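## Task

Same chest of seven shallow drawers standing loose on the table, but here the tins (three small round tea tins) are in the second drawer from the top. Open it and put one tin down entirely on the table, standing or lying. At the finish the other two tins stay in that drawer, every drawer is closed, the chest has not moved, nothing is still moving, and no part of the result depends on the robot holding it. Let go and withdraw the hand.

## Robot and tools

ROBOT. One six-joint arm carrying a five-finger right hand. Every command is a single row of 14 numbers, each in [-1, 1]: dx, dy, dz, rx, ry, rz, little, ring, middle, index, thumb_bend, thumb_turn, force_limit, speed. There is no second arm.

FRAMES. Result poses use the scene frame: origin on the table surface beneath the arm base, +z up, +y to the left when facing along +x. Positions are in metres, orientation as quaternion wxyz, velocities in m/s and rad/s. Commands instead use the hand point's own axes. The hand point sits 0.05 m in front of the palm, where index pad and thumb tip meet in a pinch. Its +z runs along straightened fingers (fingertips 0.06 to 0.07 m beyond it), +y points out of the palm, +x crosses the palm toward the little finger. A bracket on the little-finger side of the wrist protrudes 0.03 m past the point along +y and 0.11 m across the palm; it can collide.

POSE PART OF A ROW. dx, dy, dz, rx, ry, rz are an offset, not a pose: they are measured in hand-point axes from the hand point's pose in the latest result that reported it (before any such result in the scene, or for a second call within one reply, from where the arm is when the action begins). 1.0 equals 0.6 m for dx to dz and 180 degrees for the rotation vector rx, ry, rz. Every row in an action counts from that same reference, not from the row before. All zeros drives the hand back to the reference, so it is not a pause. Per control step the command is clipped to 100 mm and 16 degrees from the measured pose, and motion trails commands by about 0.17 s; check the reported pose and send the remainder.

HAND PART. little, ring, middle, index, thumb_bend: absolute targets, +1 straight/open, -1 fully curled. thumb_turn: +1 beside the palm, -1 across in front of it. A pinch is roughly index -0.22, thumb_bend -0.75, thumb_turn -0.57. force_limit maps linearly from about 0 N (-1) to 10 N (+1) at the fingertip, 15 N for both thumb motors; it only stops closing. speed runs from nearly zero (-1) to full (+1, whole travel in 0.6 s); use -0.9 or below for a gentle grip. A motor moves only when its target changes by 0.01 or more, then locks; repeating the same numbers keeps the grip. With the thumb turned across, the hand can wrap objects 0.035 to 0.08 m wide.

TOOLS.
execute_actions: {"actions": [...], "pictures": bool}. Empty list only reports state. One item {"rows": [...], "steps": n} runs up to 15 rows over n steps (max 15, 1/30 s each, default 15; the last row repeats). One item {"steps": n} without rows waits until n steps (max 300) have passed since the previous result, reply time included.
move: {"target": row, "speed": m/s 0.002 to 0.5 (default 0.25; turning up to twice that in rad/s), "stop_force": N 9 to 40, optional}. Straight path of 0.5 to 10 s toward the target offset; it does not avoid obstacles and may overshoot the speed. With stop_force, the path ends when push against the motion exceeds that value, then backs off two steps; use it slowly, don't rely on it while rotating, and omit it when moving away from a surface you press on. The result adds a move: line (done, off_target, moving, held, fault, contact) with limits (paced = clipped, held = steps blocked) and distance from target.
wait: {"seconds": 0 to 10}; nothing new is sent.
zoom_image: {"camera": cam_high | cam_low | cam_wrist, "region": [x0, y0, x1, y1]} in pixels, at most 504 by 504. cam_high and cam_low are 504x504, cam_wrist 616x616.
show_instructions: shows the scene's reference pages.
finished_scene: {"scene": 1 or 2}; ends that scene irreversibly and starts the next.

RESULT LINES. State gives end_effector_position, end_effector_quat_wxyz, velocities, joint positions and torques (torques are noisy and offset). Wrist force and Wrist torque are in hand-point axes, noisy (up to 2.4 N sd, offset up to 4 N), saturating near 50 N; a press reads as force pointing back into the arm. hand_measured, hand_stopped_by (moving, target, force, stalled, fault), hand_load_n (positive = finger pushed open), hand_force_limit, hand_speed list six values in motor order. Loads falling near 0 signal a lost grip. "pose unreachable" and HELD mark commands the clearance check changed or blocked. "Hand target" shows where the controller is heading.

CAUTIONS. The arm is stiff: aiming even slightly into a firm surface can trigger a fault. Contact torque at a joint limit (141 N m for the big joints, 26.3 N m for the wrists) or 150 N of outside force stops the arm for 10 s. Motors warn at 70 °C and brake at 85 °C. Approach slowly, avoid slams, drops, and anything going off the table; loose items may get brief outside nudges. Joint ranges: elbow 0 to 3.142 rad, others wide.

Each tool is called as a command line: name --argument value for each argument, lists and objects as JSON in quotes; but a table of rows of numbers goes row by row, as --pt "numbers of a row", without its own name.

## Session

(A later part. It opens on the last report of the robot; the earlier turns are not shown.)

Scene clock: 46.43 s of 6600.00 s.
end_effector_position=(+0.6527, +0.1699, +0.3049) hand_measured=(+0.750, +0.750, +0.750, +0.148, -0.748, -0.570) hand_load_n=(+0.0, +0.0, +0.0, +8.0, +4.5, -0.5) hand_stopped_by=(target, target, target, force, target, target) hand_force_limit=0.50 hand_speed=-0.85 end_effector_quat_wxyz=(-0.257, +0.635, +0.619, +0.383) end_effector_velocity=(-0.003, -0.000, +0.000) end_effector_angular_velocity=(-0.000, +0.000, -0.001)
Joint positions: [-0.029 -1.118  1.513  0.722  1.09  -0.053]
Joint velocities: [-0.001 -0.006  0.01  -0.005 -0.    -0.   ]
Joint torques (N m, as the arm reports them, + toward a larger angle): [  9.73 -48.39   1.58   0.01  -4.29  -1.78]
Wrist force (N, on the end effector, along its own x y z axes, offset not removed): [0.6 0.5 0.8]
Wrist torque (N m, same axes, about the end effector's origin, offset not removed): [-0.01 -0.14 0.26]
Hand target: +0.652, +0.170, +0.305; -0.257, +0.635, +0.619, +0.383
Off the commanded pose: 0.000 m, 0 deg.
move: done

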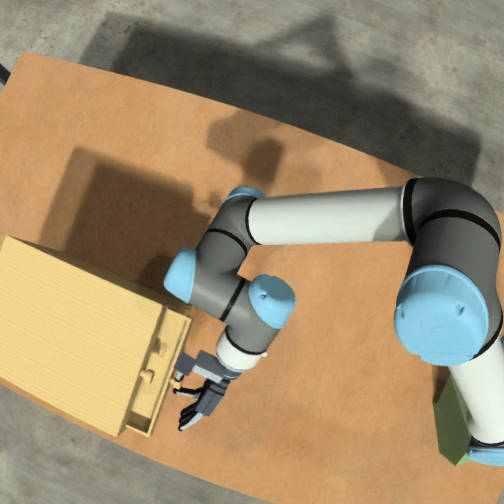

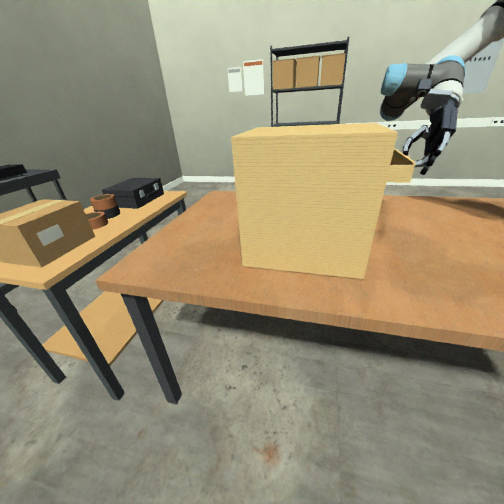

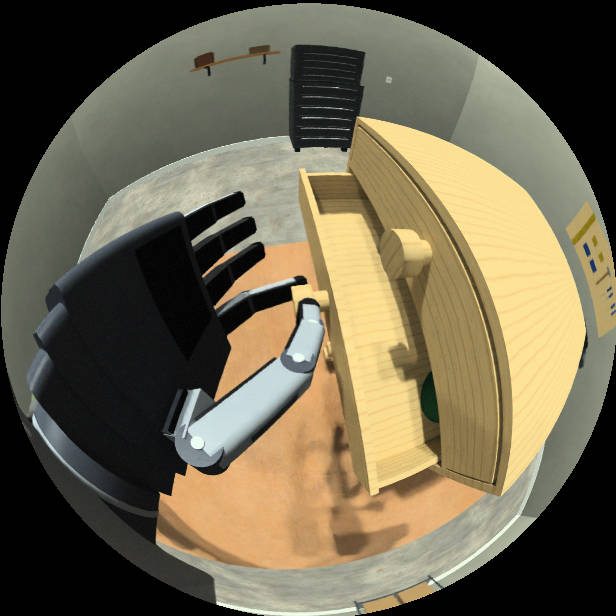

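move --target '[0.0074,-0.164,-0.032,0,0,0,0.75,0.75,0.75,-0.13,-0.75,-0.57,0.5,-0.85]' --speed 0.05

Scene clock: 49.60 s of 6600.00 s.
end_effector_position=(+0.5527, +0.1672, +0.3048) hand_measured=(+0.750, +0.750, +0.750, +0.148, -0.748, -0.570) hand_load_n=(+0.0, +0.0, +0.0, +8.0, +5.0, -0.5) hand_stopped_by=(target, target, target, force, target, target) hand_force_limit=0.50 hand_speed=-0.85 end_effector_quat_wxyz=(-0.257, +0.635, +0.619, +0.383) end_effector_velocity=(-0.002, -0.000, +0.000) end_effector_angular_velocity=(+0.000, -0.002, -0.000)
Joint positions: [-0.055 -1.294  1.849  0.574  1.078 -0.08 ]
Joint velocities: [-0.001 -0.005  0.007 -0.004 -0.001 -0.001]
Joint torques (N m, as the arm reports them, + toward a larger angle): [  4.94 -41.95   4.22   0.24  -4.28  -1.69]
Wrist force (N, on the end effector, along its own x y z axes, offset not removed): [-3.1 2.0 1.9]
Wrist torque (N m, same axes, about the end effector's origin, offset not removed): [0.19 0.59 0.28]
Hand target: +0.552, +0.167, +0.305; -0.257, +0.635, +0.619, +0.383
Off the commanded pose: 0.000 m, 0 deg.
move: done

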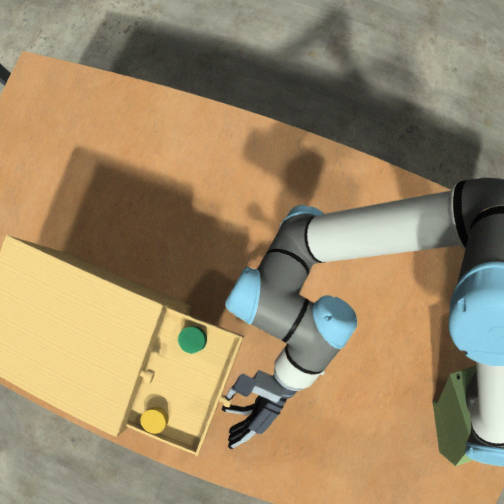

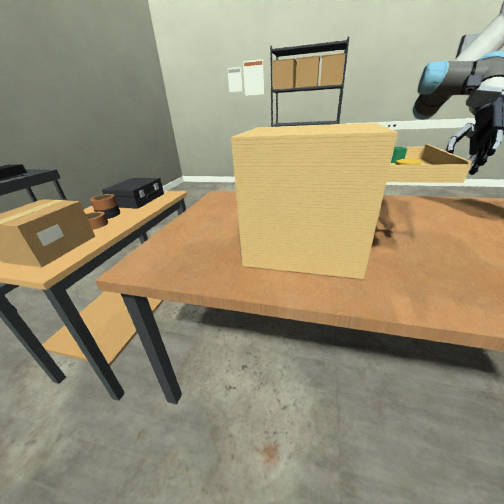

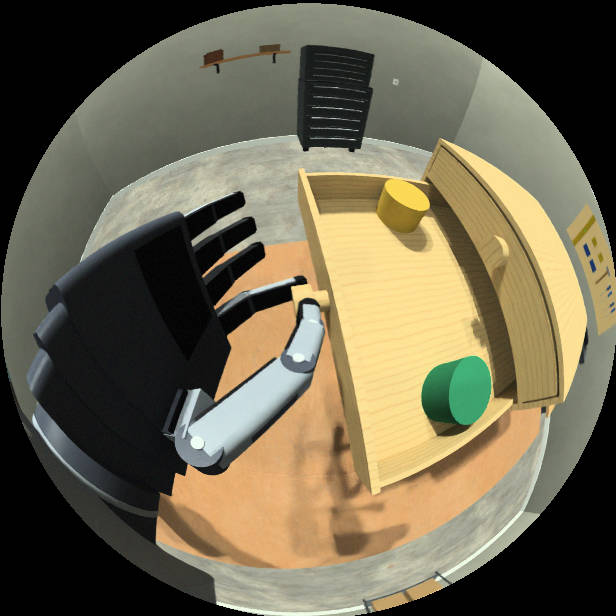

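move --target '[0.0056,-0.123,-0.024,0,0,0,0.75,0.75,0.75,-0.13,-0.75,-0.57,0.5,-0.85]' --speed 0.05

execute_actions --actions '[{"rows":[[0,0,0,0,0,0,0.75,0.75,0.75,0.6,-0.75,-0.57,0.5,-0.3]],"steps":15}]'

Scene clock: 61.13 s of 6600.00 s.
end_effector_position=(+0.4778, +0.1652, +0.3048) hand_measured=(+0.750, +0.750, +0.750, +0.148, -0.748, -0.570) hand_load_n=(+0.0, +0.0, +0.0, +8.0, +5.0, -0.5) hand_stopped_by=(target, target, target, force, target, target) hand_force_limit=0.50 hand_speed=-0.85 end_effector_quat_wxyz=(-0.257, +0.635, +0.619, +0.383) end_effector_velocity=(-0.003, -0.000, +0.000) end_effector_angular_velocity=(+0.000, -0.000, -0.000)
Joint positions: [-0.086 -1.417  2.077  0.484  1.065 -0.112]
Joint velocities: [-0.001 -0.005  0.008 -0.003 -0.001 -0.001]
Joint torques (N m, as the arm reports them, + toward a larger angle): [  1.88 -37.19   7.19   0.21  -4.38  -1.85]
Wrist force (N, on the end effector, along its own x y z axes, offset not removed): [-2.1 3.0 2.4]
Wrist torque (N m, same axes, about the end effector's origin, offset not removed): [0.38 0.32 0.24]
Hand target: +0.477, +0.165, +0.305; -0.257, +0.635, +0.619, +0.383
Off the commanded pose: 0.000 m, 0 deg.
After step 90, 6.63 s passed at rest.
move: done

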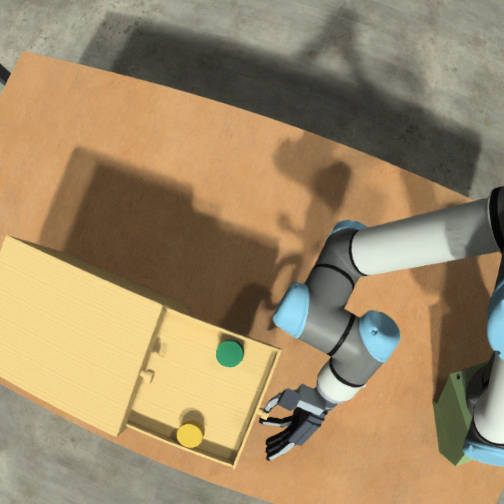

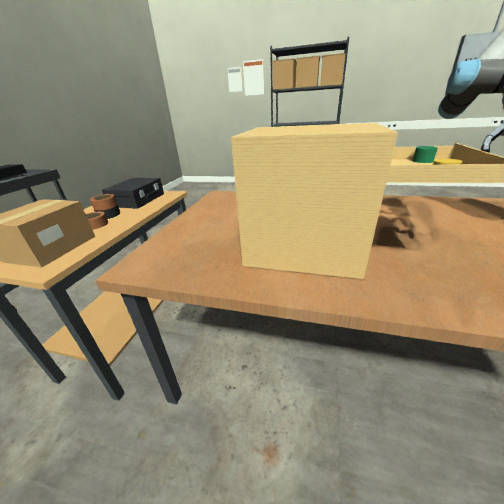

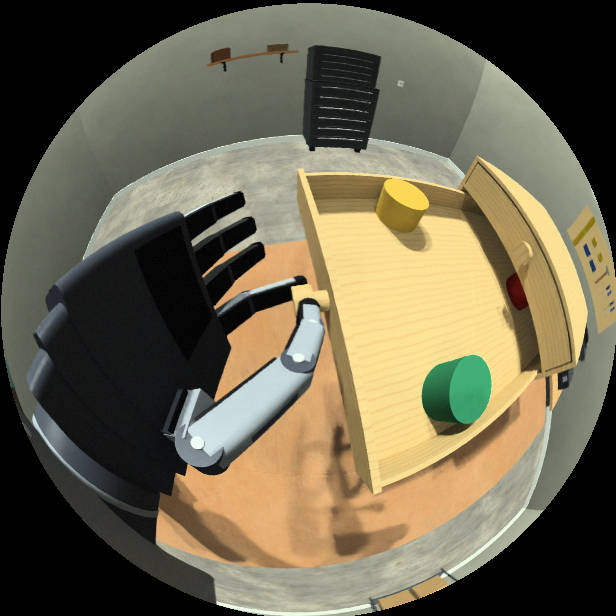

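Scene clock: 61.63 s of 6600.00 s.
end_effector_position=(+0.4778, +0.1652, +0.3049) hand_measured=(+0.750, +0.750, +0.750, +0.598, -0.750, -0.570) hand_load_n=(+0.0, +0.0, +0.0, +0.0, +0.0, +0.0) hand_stopped_by=(target, target, target, moving, target, target) hand_force_limit=0.50 hand_speed=-0.30 end_effector_quat_wxyz=(-0.257, +0.635, +0.619, +0.383) end_effector_velocity=(+0.001, -0.000, +0.000) end_effector_angular_velocity=(-0.000, -0.002, +0.000)
Joint positions: [-0.087 -1.417  2.077  0.484  1.065 -0.112]
Joint velocities: [ 0.    -0.    -0.001  0.     0.    -0.001]
Joint torques (N m, as the arm reports them, + toward a larger angle): [  8.11 -24.55 -23.32   2.87  -2.71   0.56]
Wrist force (N, on the end effector, along its own x y z axes, offset not removed): [-0.3 0.8 -1.3]
Wrist torque (N m, same axes, about the end effector's origin, offset not removed): [0.19 0.31 0.31]
Hand target: +0.478, +0.165, +0.305; -0.257, +0.635, +0.619, +0.383
Off the commanded pose: 0.000 m, 0 deg.
Steps of this call (steps 1 to 15: all 15 steps of this action). Readings (end_effector_position | what the end effector reports):
1: (+0.4777, +0.1652, +0.3048) | hand_measured=(+0.750, +0.750, +0.750, +0.148, -0.748, -0.570) hand_load_n=(+0.0, +0.0, +0.0, +8.0, +5.0, -0.5) hand_stopped_by=(target, target, target, moving, target, target) hand_force_limit=0.50 hand_speed=-0.30
2: (+0.4777, +0.1652, +0.3048) | hand_measured=(+0.750, +0.750, +0.750, +0.148, -0.748, -0.570) hand_load_n=(+0.0, +0.0, +0.0, +8.0, +5.0, -0.5) hand_stopped_by=(target, target, target, moving, target, target) hand_force_limit=0.50 hand_speed=-0.30
4: (+0.4777, +0.1652, +0.3048) | hand_measured=(+0.750, +0.750, +0.750, +0.182, -0.748, -0.570) hand_load_n=(+0.0, +0.0, +0.0, +2.0, +1.0, +0.5) hand_stopped_by=(target, target, target, moving, target, target) hand_force_limit=0.50 hand_speed=-0.30
8: (+0.4777, +0.1652, +0.3048) | hand_measured=(+0.750, +0.750, +0.750, +0.338, -0.750, -0.570) hand_load_n=(+0.0, +0.0, +0.0, +0.0, +0.0, +0.0) hand_stopped_by=(target, target, target, moving, target, target) hand_force_limit=0.50 hand_speed=-0.30
15: the state above

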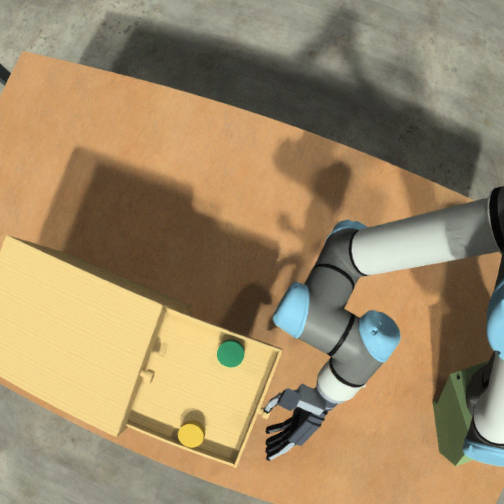

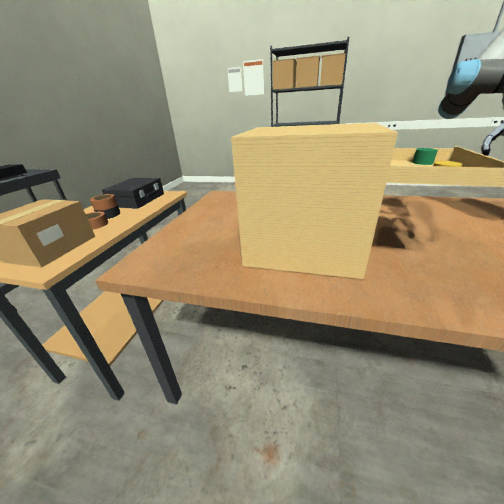

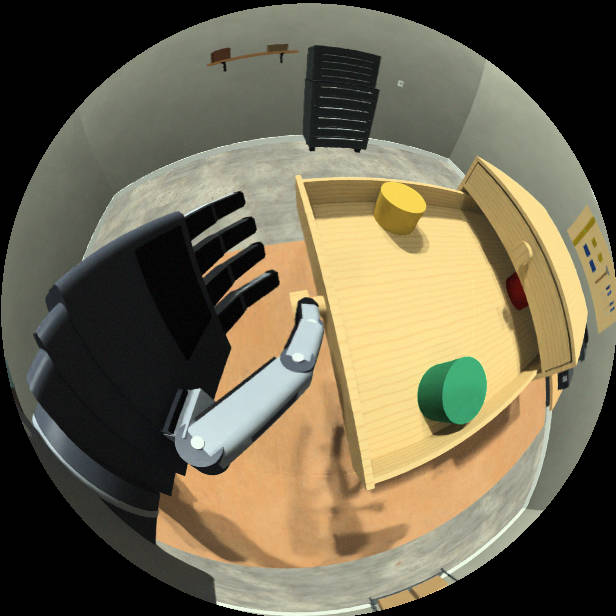

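move --target '[0.005,-0.074,-0.0125,0,0,0,0.75,0.75,0.75,0.6,-0.75,-0.57,0.5,0.5]' --speed 0.12

move --target '[0.2155,0.062,-0.016,-0.338,0.242,0.743,0.75,0.75,0.75,0.6,-0.75,-0.57,0.5,0.5]' --speed 0.4

Scene clock: 74.40 s of 6600.00 s.
end_effector_position=(+0.4329, +0.1655, +0.3049) hand_measured=(+0.750, +0.750, +0.750, +0.600, -0.750, -0.570) hand_load_n=(+0.0, +0.0, +0.0, +0.0, +0.0, +0.0) hand_stopped_by=(target, target, target, target, target, target) hand_force_limit=0.50 hand_speed=0.50 end_effector_quat_wxyz=(-0.257, +0.635, +0.619, +0.383) end_effector_velocity=(-0.003, -0.000, +0.000) end_effector_angular_velocity=(+0.000, -0.000, +0.000)
Joint positions: [-0.109 -1.489  2.208  0.437  1.056 -0.135]
Joint velocities: [-0.002 -0.004  0.007 -0.002 -0.001 -0.002]
Joint torques (N m, as the arm reports them, + toward a larger angle): [  0.29 -33.57   7.69   0.02  -4.04  -1.47]
Wrist force (N, on the end effector, along its own x y z axes, offset not removed): [0.6 -0.3 0.7]
Wrist torque (N m, same axes, about the end effector's origin, offset not removed): [-0.05 0.09 0.41]
Hand target: +0.433, +0.166, +0.305; -0.257, +0.635, +0.619, +0.383
Off the commanded pose: 0.000 m, 0 deg.
After step 90, 8.83 s passed at rest.
move: done

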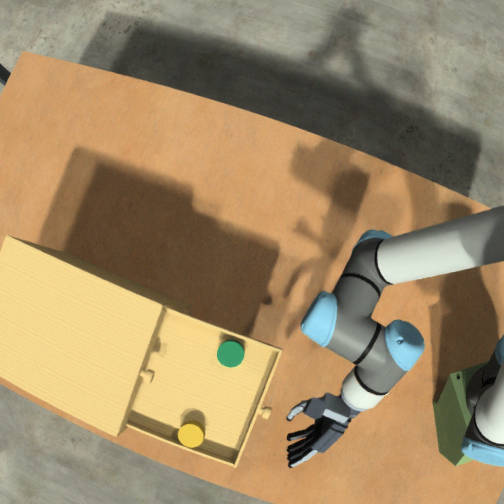

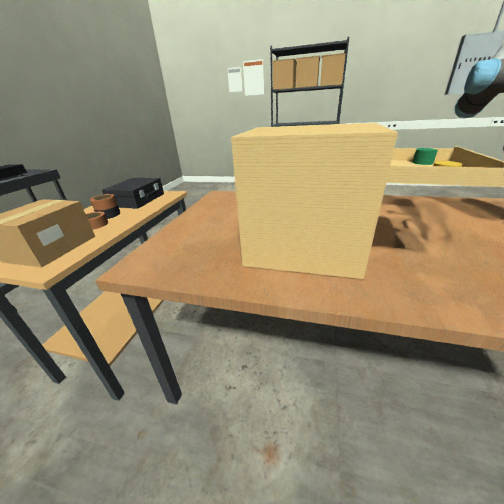

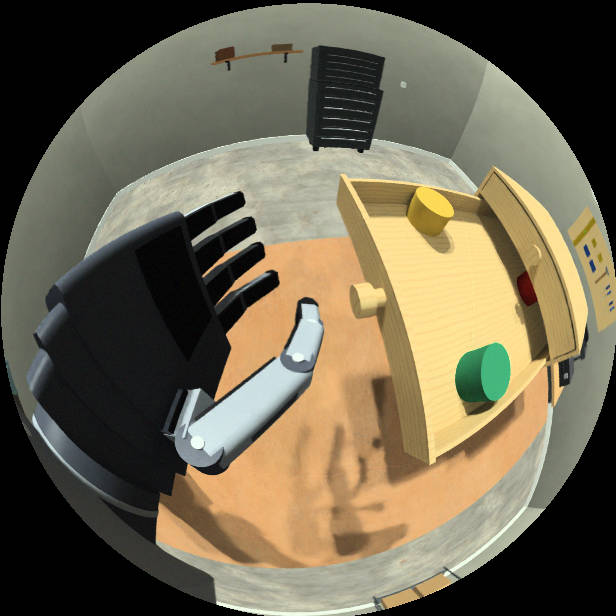

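Scene clock: 78.43 s of 6600.00 s.
end_effector_position=(+0.4601, +0.2301, +0.4200) hand_measured=(+0.750, +0.750, +0.750, +0.600, -0.750, -0.570) hand_load_n=(+0.0, +0.0, +0.0, +0.0, +0.0, +0.0) hand_stopped_by=(target, target, target, target, target, target) hand_force_limit=0.50 hand_speed=0.50 end_effector_quat_wxyz=(-0.311, +0.666, -0.615, +0.286) end_effector_velocity=(+0.001, +0.000, +0.001) end_effector_angular_velocity=(+0.005, +0.011, -0.009)
Joint positions: [ 0.713 -1.366  1.8    0.122  2.429  3.051]
Joint velocities: [ 0.     0.007 -0.013  0.021  0.004  0.022]
Joint torques (N m, as the arm reports them, + toward a larger angle): [ 26.32  -7.32 -31.91   2.21   2.55   1.49]
Wrist force (N, on the end effector, along its own x y z axes, offset not removed): [1.7 0.6 2.4]
Wrist torque (N m, same axes, about the end effector's origin, offset not removed): [0.03 -0.12 0.45]
Hand target: +0.460, +0.230, +0.420; -0.310, +0.666, -0.615, +0.286
Off the commanded pose: 0.000 m, 0 deg.
move: done

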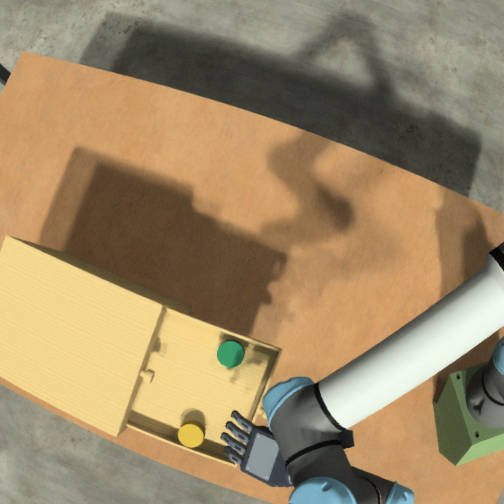

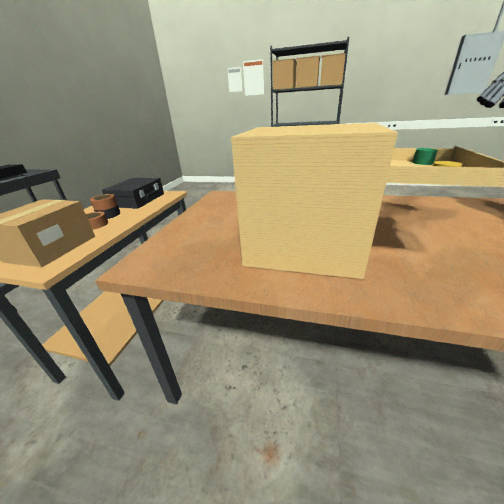

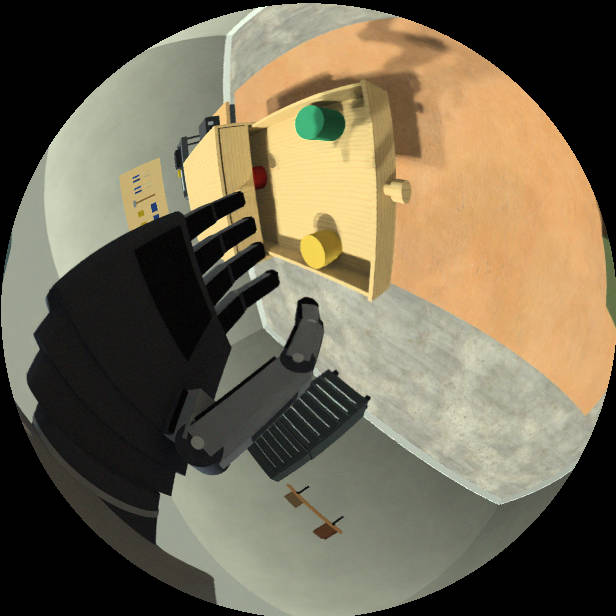

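move --target '[-0.045,-0.07,0.213,0,0,0,0.75,0.75,0.75,0.5,0.1,-0.75,0.2,0.5]' --speed 0.2

zoom_image --camera "cam_low" --region '[370,70,504,200]'

Scene clock: 81.47 s of 6600.00 s.
end_effector_position=(+0.5822, +0.2670, +0.3702) hand_measured=(+0.750, +0.750, +0.750, +0.500, +0.100, -0.750) hand_load_n=(+0.0, +0.0, +0.0, +0.0, +0.0, +0.0) hand_stopped_by=(target, target, target, target, target, target) hand_force_limit=0.20 hand_speed=0.50 end_effector_quat_wxyz=(-0.311, +0.666, -0.615, +0.286) end_effector_velocity=(+0.002, +0.001, -0.001) end_effector_angular_velocity=(-0.001, +0.001, +0.001)
Joint positions: [ 0.559 -1.154  1.563  0.069  2.295  2.942]
Joint velocities: [-0.002  0.005 -0.005  0.001 -0.001 -0.001]
Joint torques (N m, as the arm reports them, + toward a larger angle): [  6.32 -19.75 -34.18   1.91  -3.06  -1.61]
Wrist force (N, on the end effector, along its own x y z axes, offset not removed): [0.2 1.7 -1.2]
Wrist torque (N m, same axes, about the end effector's origin, offset not removed): [0.25 0.25 0.35]
Hand target: +0.582, +0.267, +0.370; -0.311, +0.666, -0.615, +0.286
Off the commanded pose: 0.000 m, 0 deg.
move: done

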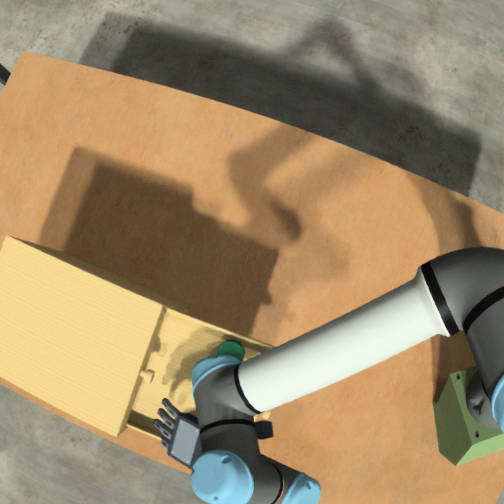

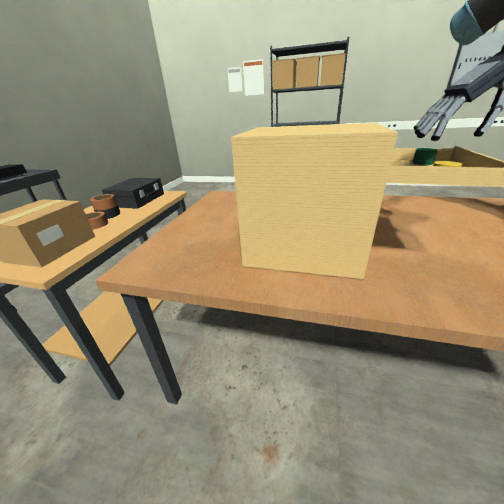

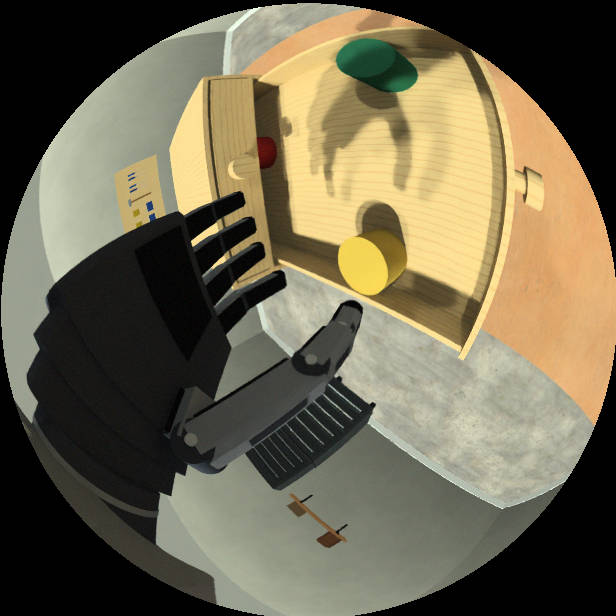

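Region (370, 70, 504, 200) of cam_low's 504x504 image, scaled by 3.761, with more detail than that image has; it fills the top 489 rows of this view, and the rest is white.

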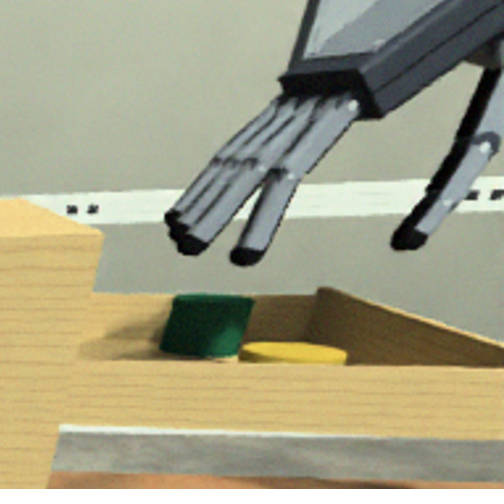

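move --target '[0.008,0.0515,0.0423,0,0,0,0.75,0.75,0.75,0.5,0.1,-0.75,0.2,0.5]' --speed 0.08

zoom_image --camera "cam_low" --region '[370,70,504,200]'

Scene clock: 85.17 s of 6600.00 s.
end_effector_position=(+0.5821, +0.2623, +0.3305) hand_measured=(+0.750, +0.750, +0.750, +0.500, +0.100, -0.750) hand_load_n=(+0.0, +0.0, +0.0, +0.0, +0.0, +0.0) hand_stopped_by=(target, target, target, target, target, target) hand_force_limit=0.20 hand_speed=0.50 end_effector_quat_wxyz=(-0.311, +0.666, -0.615, +0.286) end_effector_velocity=(+0.000, -0.000, -0.002) end_effector_angular_velocity=(+0.001, -0.001, +0.000)
Joint positions: [ 0.507 -1.145  1.637 -0.033  2.249  2.912]
Joint velocities: [-0.003  0.001  0.005 -0.008 -0.003 -0.002]
Joint torques (N m, as the arm reports them, + toward a larger angle): [  8.32 -18.54  -1.79  -2.12  -2.91  -1.5 ]
Wrist force (N, on the end effector, along its own x y z axes, offset not removed): [1.3 2.1 -0.2]
Wrist torque (N m, same axes, about the end effector's origin, offset not removed): [0.32 0.07 0.36]
Hand target: +0.582, +0.262, +0.330; -0.311, +0.666, -0.615, +0.286
Off the commanded pose: 0.000 m, 0 deg.
move: done

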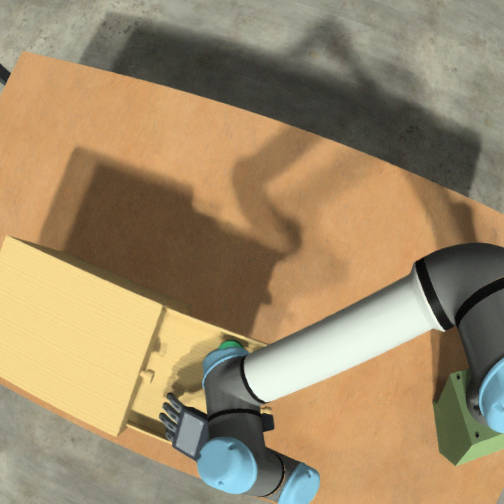

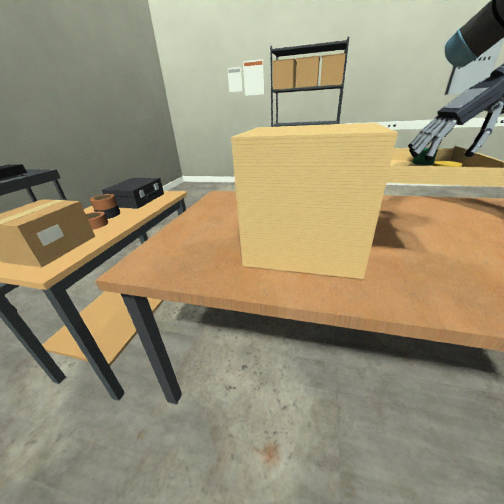

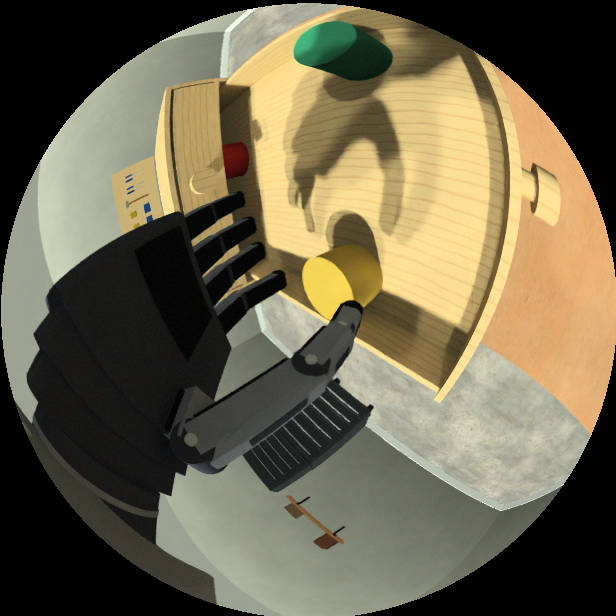

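Region (370, 70, 504, 200) of cam_low's 504x504 image, scaled by 3.761, with more detail than that image has; it fills the top 489 rows of this view, and the rest is white.

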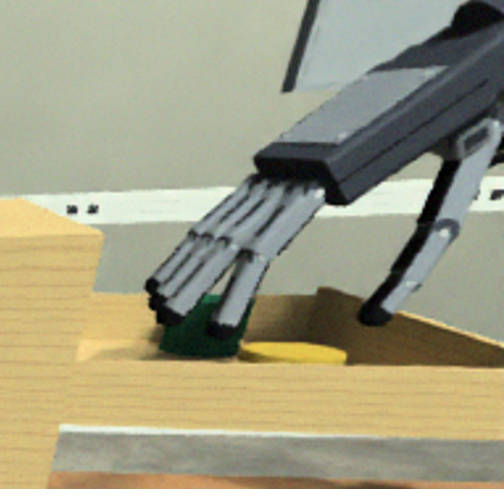

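move --target '[-0.001,0.0135,-0.0046,0,0,0,0.75,0.75,0.75,0.5,0.1,-0.75,0.2,0.5]' --speed 0.03

move --target '[0,0.032,0.027,0,0,0,0.75,0.75,0.75,0.5,0.1,-0.75,0.2,0.5]' --speed 0.025 --stop_force 9

zoom_image --camera "cam_low" --region '[370,70,504,200]'

Scene clock: 88.63 s of 6600.00 s.
end_effector_position=(+0.5751, +0.2623, +0.3262) hand_measured=(+0.750, +0.750, +0.750, +0.500, +0.100, -0.750) hand_load_n=(+0.0, +0.0, +0.0, +0.0, +0.0, +0.0) hand_stopped_by=(target, target, target, target, target, target) hand_force_limit=0.20 hand_speed=0.50 end_effector_quat_wxyz=(-0.311, +0.666, -0.615, +0.286) end_effector_velocity=(-0.002, -0.000, -0.001) end_effector_angular_velocity=(-0.000, -0.001, +0.000)
Joint positions: [ 0.509 -1.151  1.661 -0.051  2.25   2.913]
Joint velocities: [ 0.001 -0.002  0.008 -0.007  0.    -0.   ]
Joint torques (N m, as the arm reports them, + toward a larger angle): [ 32.44 -38.62  -2.4   -1.97   2.32   1.68]
Wrist force (N, on the end effector, along its own x y z axes, offset not removed): [-0.6 1.6 1.0]
Wrist torque (N m, same axes, about the end effector's origin, offset not removed): [0.26 0.39 0.19]
Hand target: +0.575, +0.262, +0.326; -0.311, +0.666, -0.615, +0.286
Off the commanded pose: 0.000 m, 0 deg.
move: done

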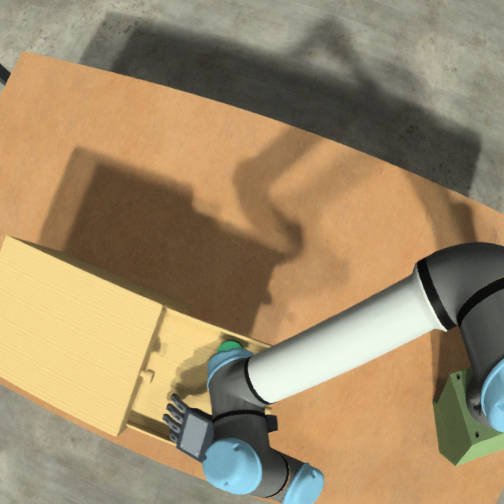

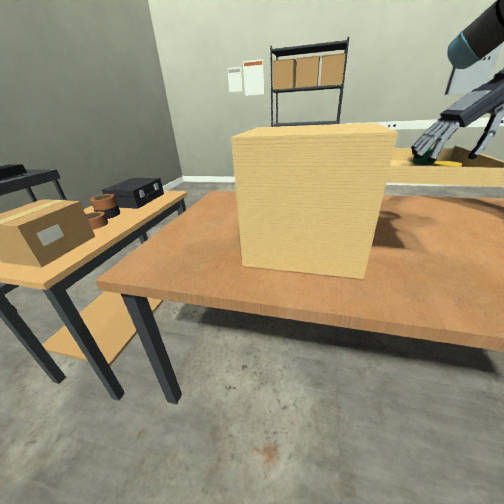

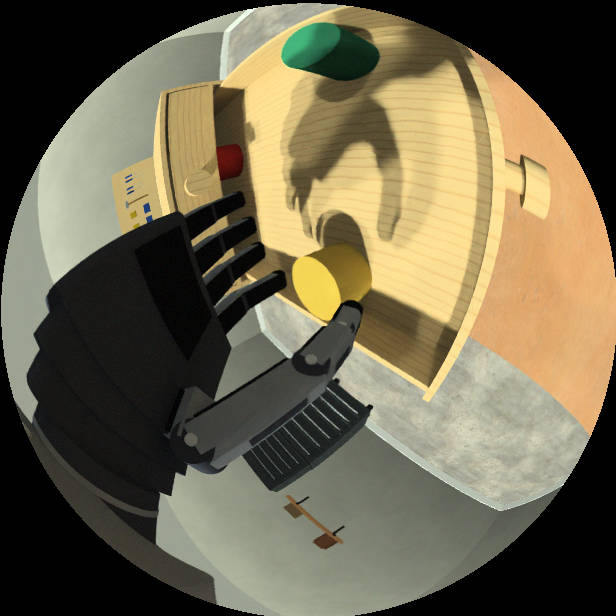

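Scene clock: 89.97 s of 6600.00 s.
end_effector_position=(+0.5751, +0.2624, +0.3013) hand_measured=(+0.750, +0.750, +0.750, +0.500, +0.100, -0.750) hand_load_n=(+0.0, +0.0, +0.0, +0.0, +0.0, +0.0) hand_stopped_by=(target, target, target, target, target, target) hand_force_limit=0.20 hand_speed=0.50 end_effector_quat_wxyz=(-0.311, +0.666, -0.615, +0.286) end_effector_velocity=(+0.001, +0.000, -0.001) end_effector_angular_velocity=(+0.001, -0.003, -0.001)
Joint positions: [ 0.48  -1.134  1.697 -0.113  2.224  2.897]
Joint velocities: [-0.002  0.002  0.    -0.006 -0.002 -0.002]
Joint torques (N m, as the arm reports them, + toward a larger angle): [  6.61 -18.03   0.64  -2.16  -3.17  -1.51]
Wrist force (N, on the end effector, along its own x y z axes, offset not removed): [1.7 0.3 0.3]
Wrist torque (N m, same axes, about the end effector's origin, offset not removed): [0.10 -0.10 0.40]
Hand target: +0.575, +0.262, +0.301; -0.311, +0.666, -0.615, +0.286
Off the commanded pose: 0.000 m, 0 deg.
move: done

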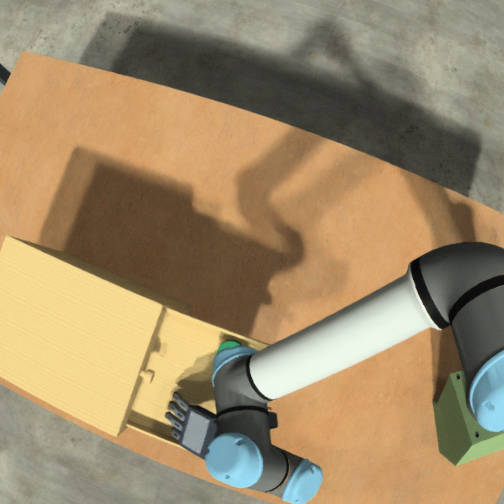

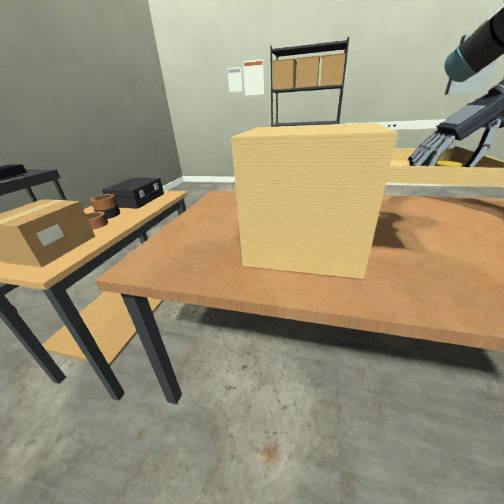

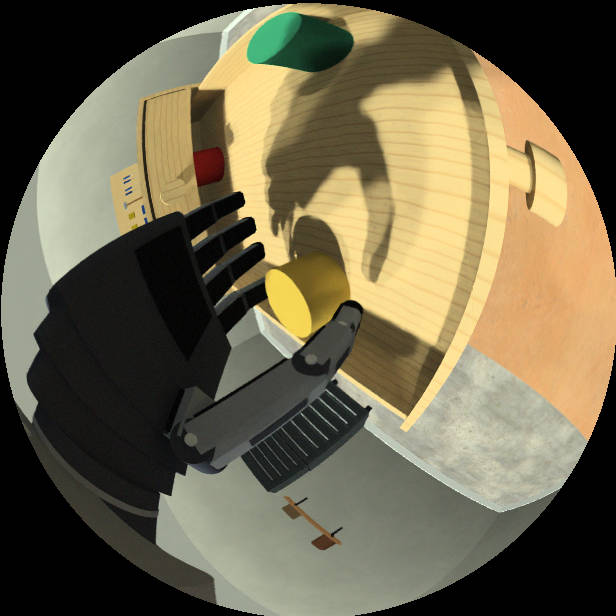

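Region (370, 70, 504, 200) of cam_low's 504x504 image, scaled by 3.761, with more detail than that image has; it fills the top 489 rows of this view, and the rest is white.

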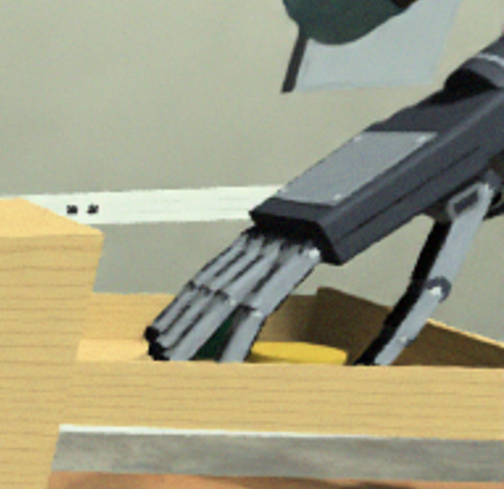

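move --target '[0,0.0056,0.009,0,0,0,0.75,0.75,0.75,0.5,0.1,-0.75,0.2,0.5]' --speed 0.015 --stop_force 9

execute_actions --actions '[{"rows":[[0,0,0,0,0,0,0.75,0.75,0.75,0.5,-0.25,-0.75,0.2,-0.3]],"steps":15}]'

Scene clock: 92.23 s of 6600.00 s.
end_effector_position=(+0.5770, +0.2625, +0.2956) hand_measured=(+0.750, +0.750, +0.750, +0.500, +0.100, -0.750) hand_load_n=(+0.0, +0.0, +0.0, +0.0, +0.0, +0.0) hand_stopped_by=(target, target, target, target, target, target) hand_force_limit=0.20 hand_speed=0.50 end_effector_quat_wxyz=(-0.311, +0.666, -0.615, +0.286) end_effector_velocity=(+0.001, +0.000, -0.003) end_effector_angular_velocity=(+0.000, +0.000, +0.000)
Joint positions: [ 0.472 -1.127  1.699 -0.125  2.217  2.893]
Joint velocities: [-0.004  0.003  0.001 -0.005 -0.003 -0.002]
Joint torques (N m, as the arm reports them, + toward a larger angle): [  7.81 -19.8   -0.49  -2.28  -3.02  -1.69]
Wrist force (N, on the end effector, along its own x y z axes, offset not removed): [1.3 1.1 2.3]
Wrist torque (N m, same axes, about the end effector's origin, offset not removed): [-0.01 0.05 0.44]
Hand target: +0.577, +0.263, +0.295; -0.311, +0.666, -0.615, +0.286
Off the commanded pose: 0.000 m, 0 deg.
move: done

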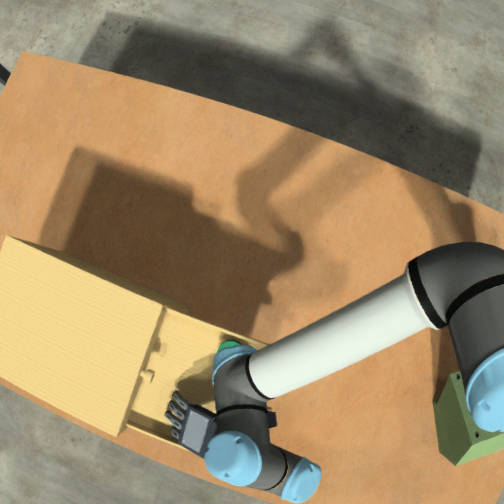

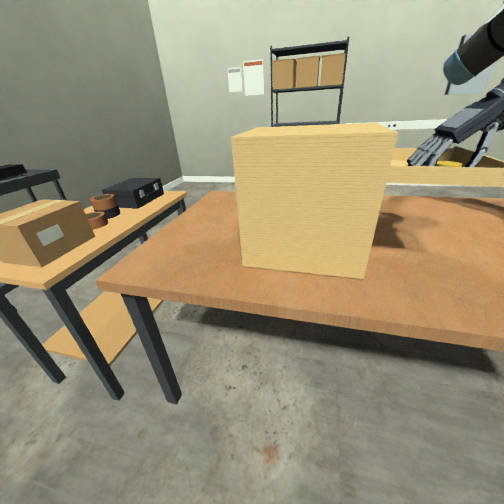

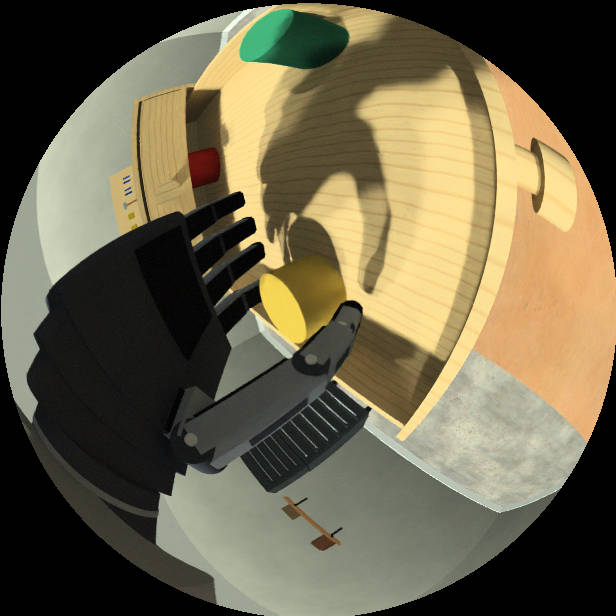

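Scene clock: 92.73 s of 6600.00 s.
end_effector_position=(+0.5770, +0.2625, +0.2955) hand_measured=(+0.750, +0.750, +0.750, +0.500, -0.192, -0.750) hand_load_n=(+0.0, +0.0, +0.0, +0.0, +0.0, +0.0) hand_stopped_by=(target, target, target, target, moving, target) hand_force_limit=0.20 hand_speed=-0.30 end_effector_quat_wxyz=(-0.311, +0.666, -0.615, +0.286) end_effector_velocity=(-0.001, +0.000, -0.000) end_effector_angular_velocity=(-0.001, +0.001, +0.002)
Joint positions: [ 0.472 -1.127  1.699 -0.125  2.217  2.893]
Joint velocities: [ 0.001 -0.     0.002  0.001 -0.    -0.001]
Joint torques (N m, as the arm reports them, + toward a larger angle): [ 19.7  -27.36  -5.9    1.96   1.37   1.1 ]
Wrist force (N, on the end effector, along its own x y z axes, offset not removed): [-0.5 3.4 -0.6]
Wrist torque (N m, same axes, about the end effector's origin, offset not removed): [0.67 0.38 0.23]
Hand target: +0.577, +0.263, +0.296; -0.311, +0.666, -0.615, +0.286
Off the commanded pose: 0.000 m, 0 deg.
Steps of this call (steps 1 to 15: all 15 steps of this action). Readings (end_effector_position | what the end effector reports):
1: (+0.5770, +0.2625, +0.2955) | hand_measured=(+0.750, +0.750, +0.750, +0.500, +0.100, -0.750) hand_load_n=(+0.0, +0.0, +0.0, +0.0, +0.0, +0.0) hand_stopped_by=(target, target, target, target, moving, target) hand_force_limit=0.20 hand_speed=-0.30
2: (+0.5770, +0.2625, +0.2955) | hand_measured=(+0.750, +0.750, +0.750, +0.500, +0.100, -0.750) hand_load_n=(+0.0, +0.0, +0.0, +0.0, +0.0, +0.0) hand_stopped_by=(target, target, target, target, moving, target) hand_force_limit=0.20 hand_speed=-0.30
4: (+0.5770, +0.2625, +0.2955) | hand_measured=(+0.750, +0.750, +0.750, +0.500, +0.078, -0.750) hand_load_n=(+0.0, +0.0, +0.0, +0.0, +0.0, +0.0) hand_stopped_by=(target, target, target, target, moving, target) hand_force_limit=0.20 hand_speed=-0.30
8: (+0.5770, +0.2625, +0.2955) | hand_measured=(+0.750, +0.750, +0.750, +0.500, -0.020, -0.750) hand_load_n=(+0.0, +0.0, +0.0, +0.0, +0.0, +0.0) hand_stopped_by=(target, target, target, target, moving, target) hand_force_limit=0.20 hand_speed=-0.30
15: the state above

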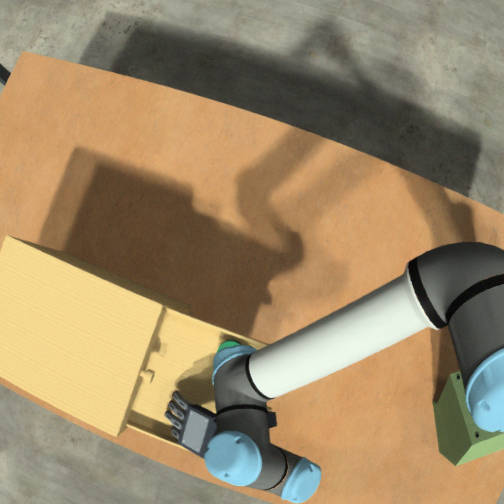

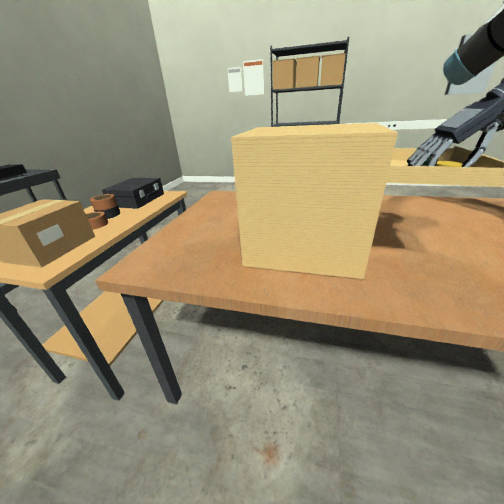

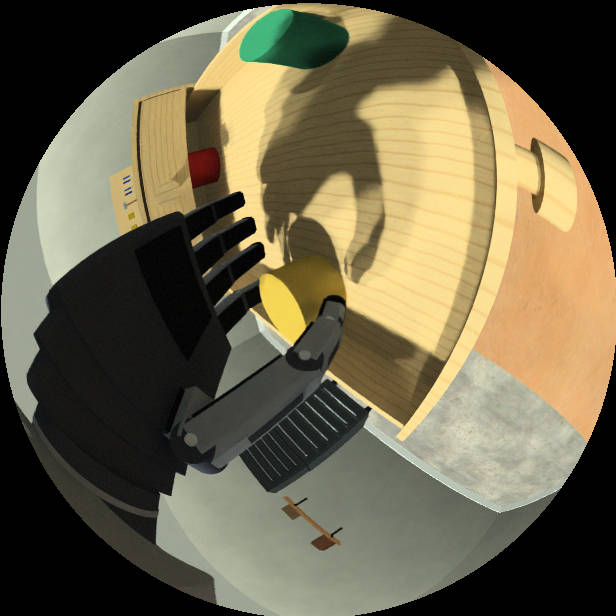

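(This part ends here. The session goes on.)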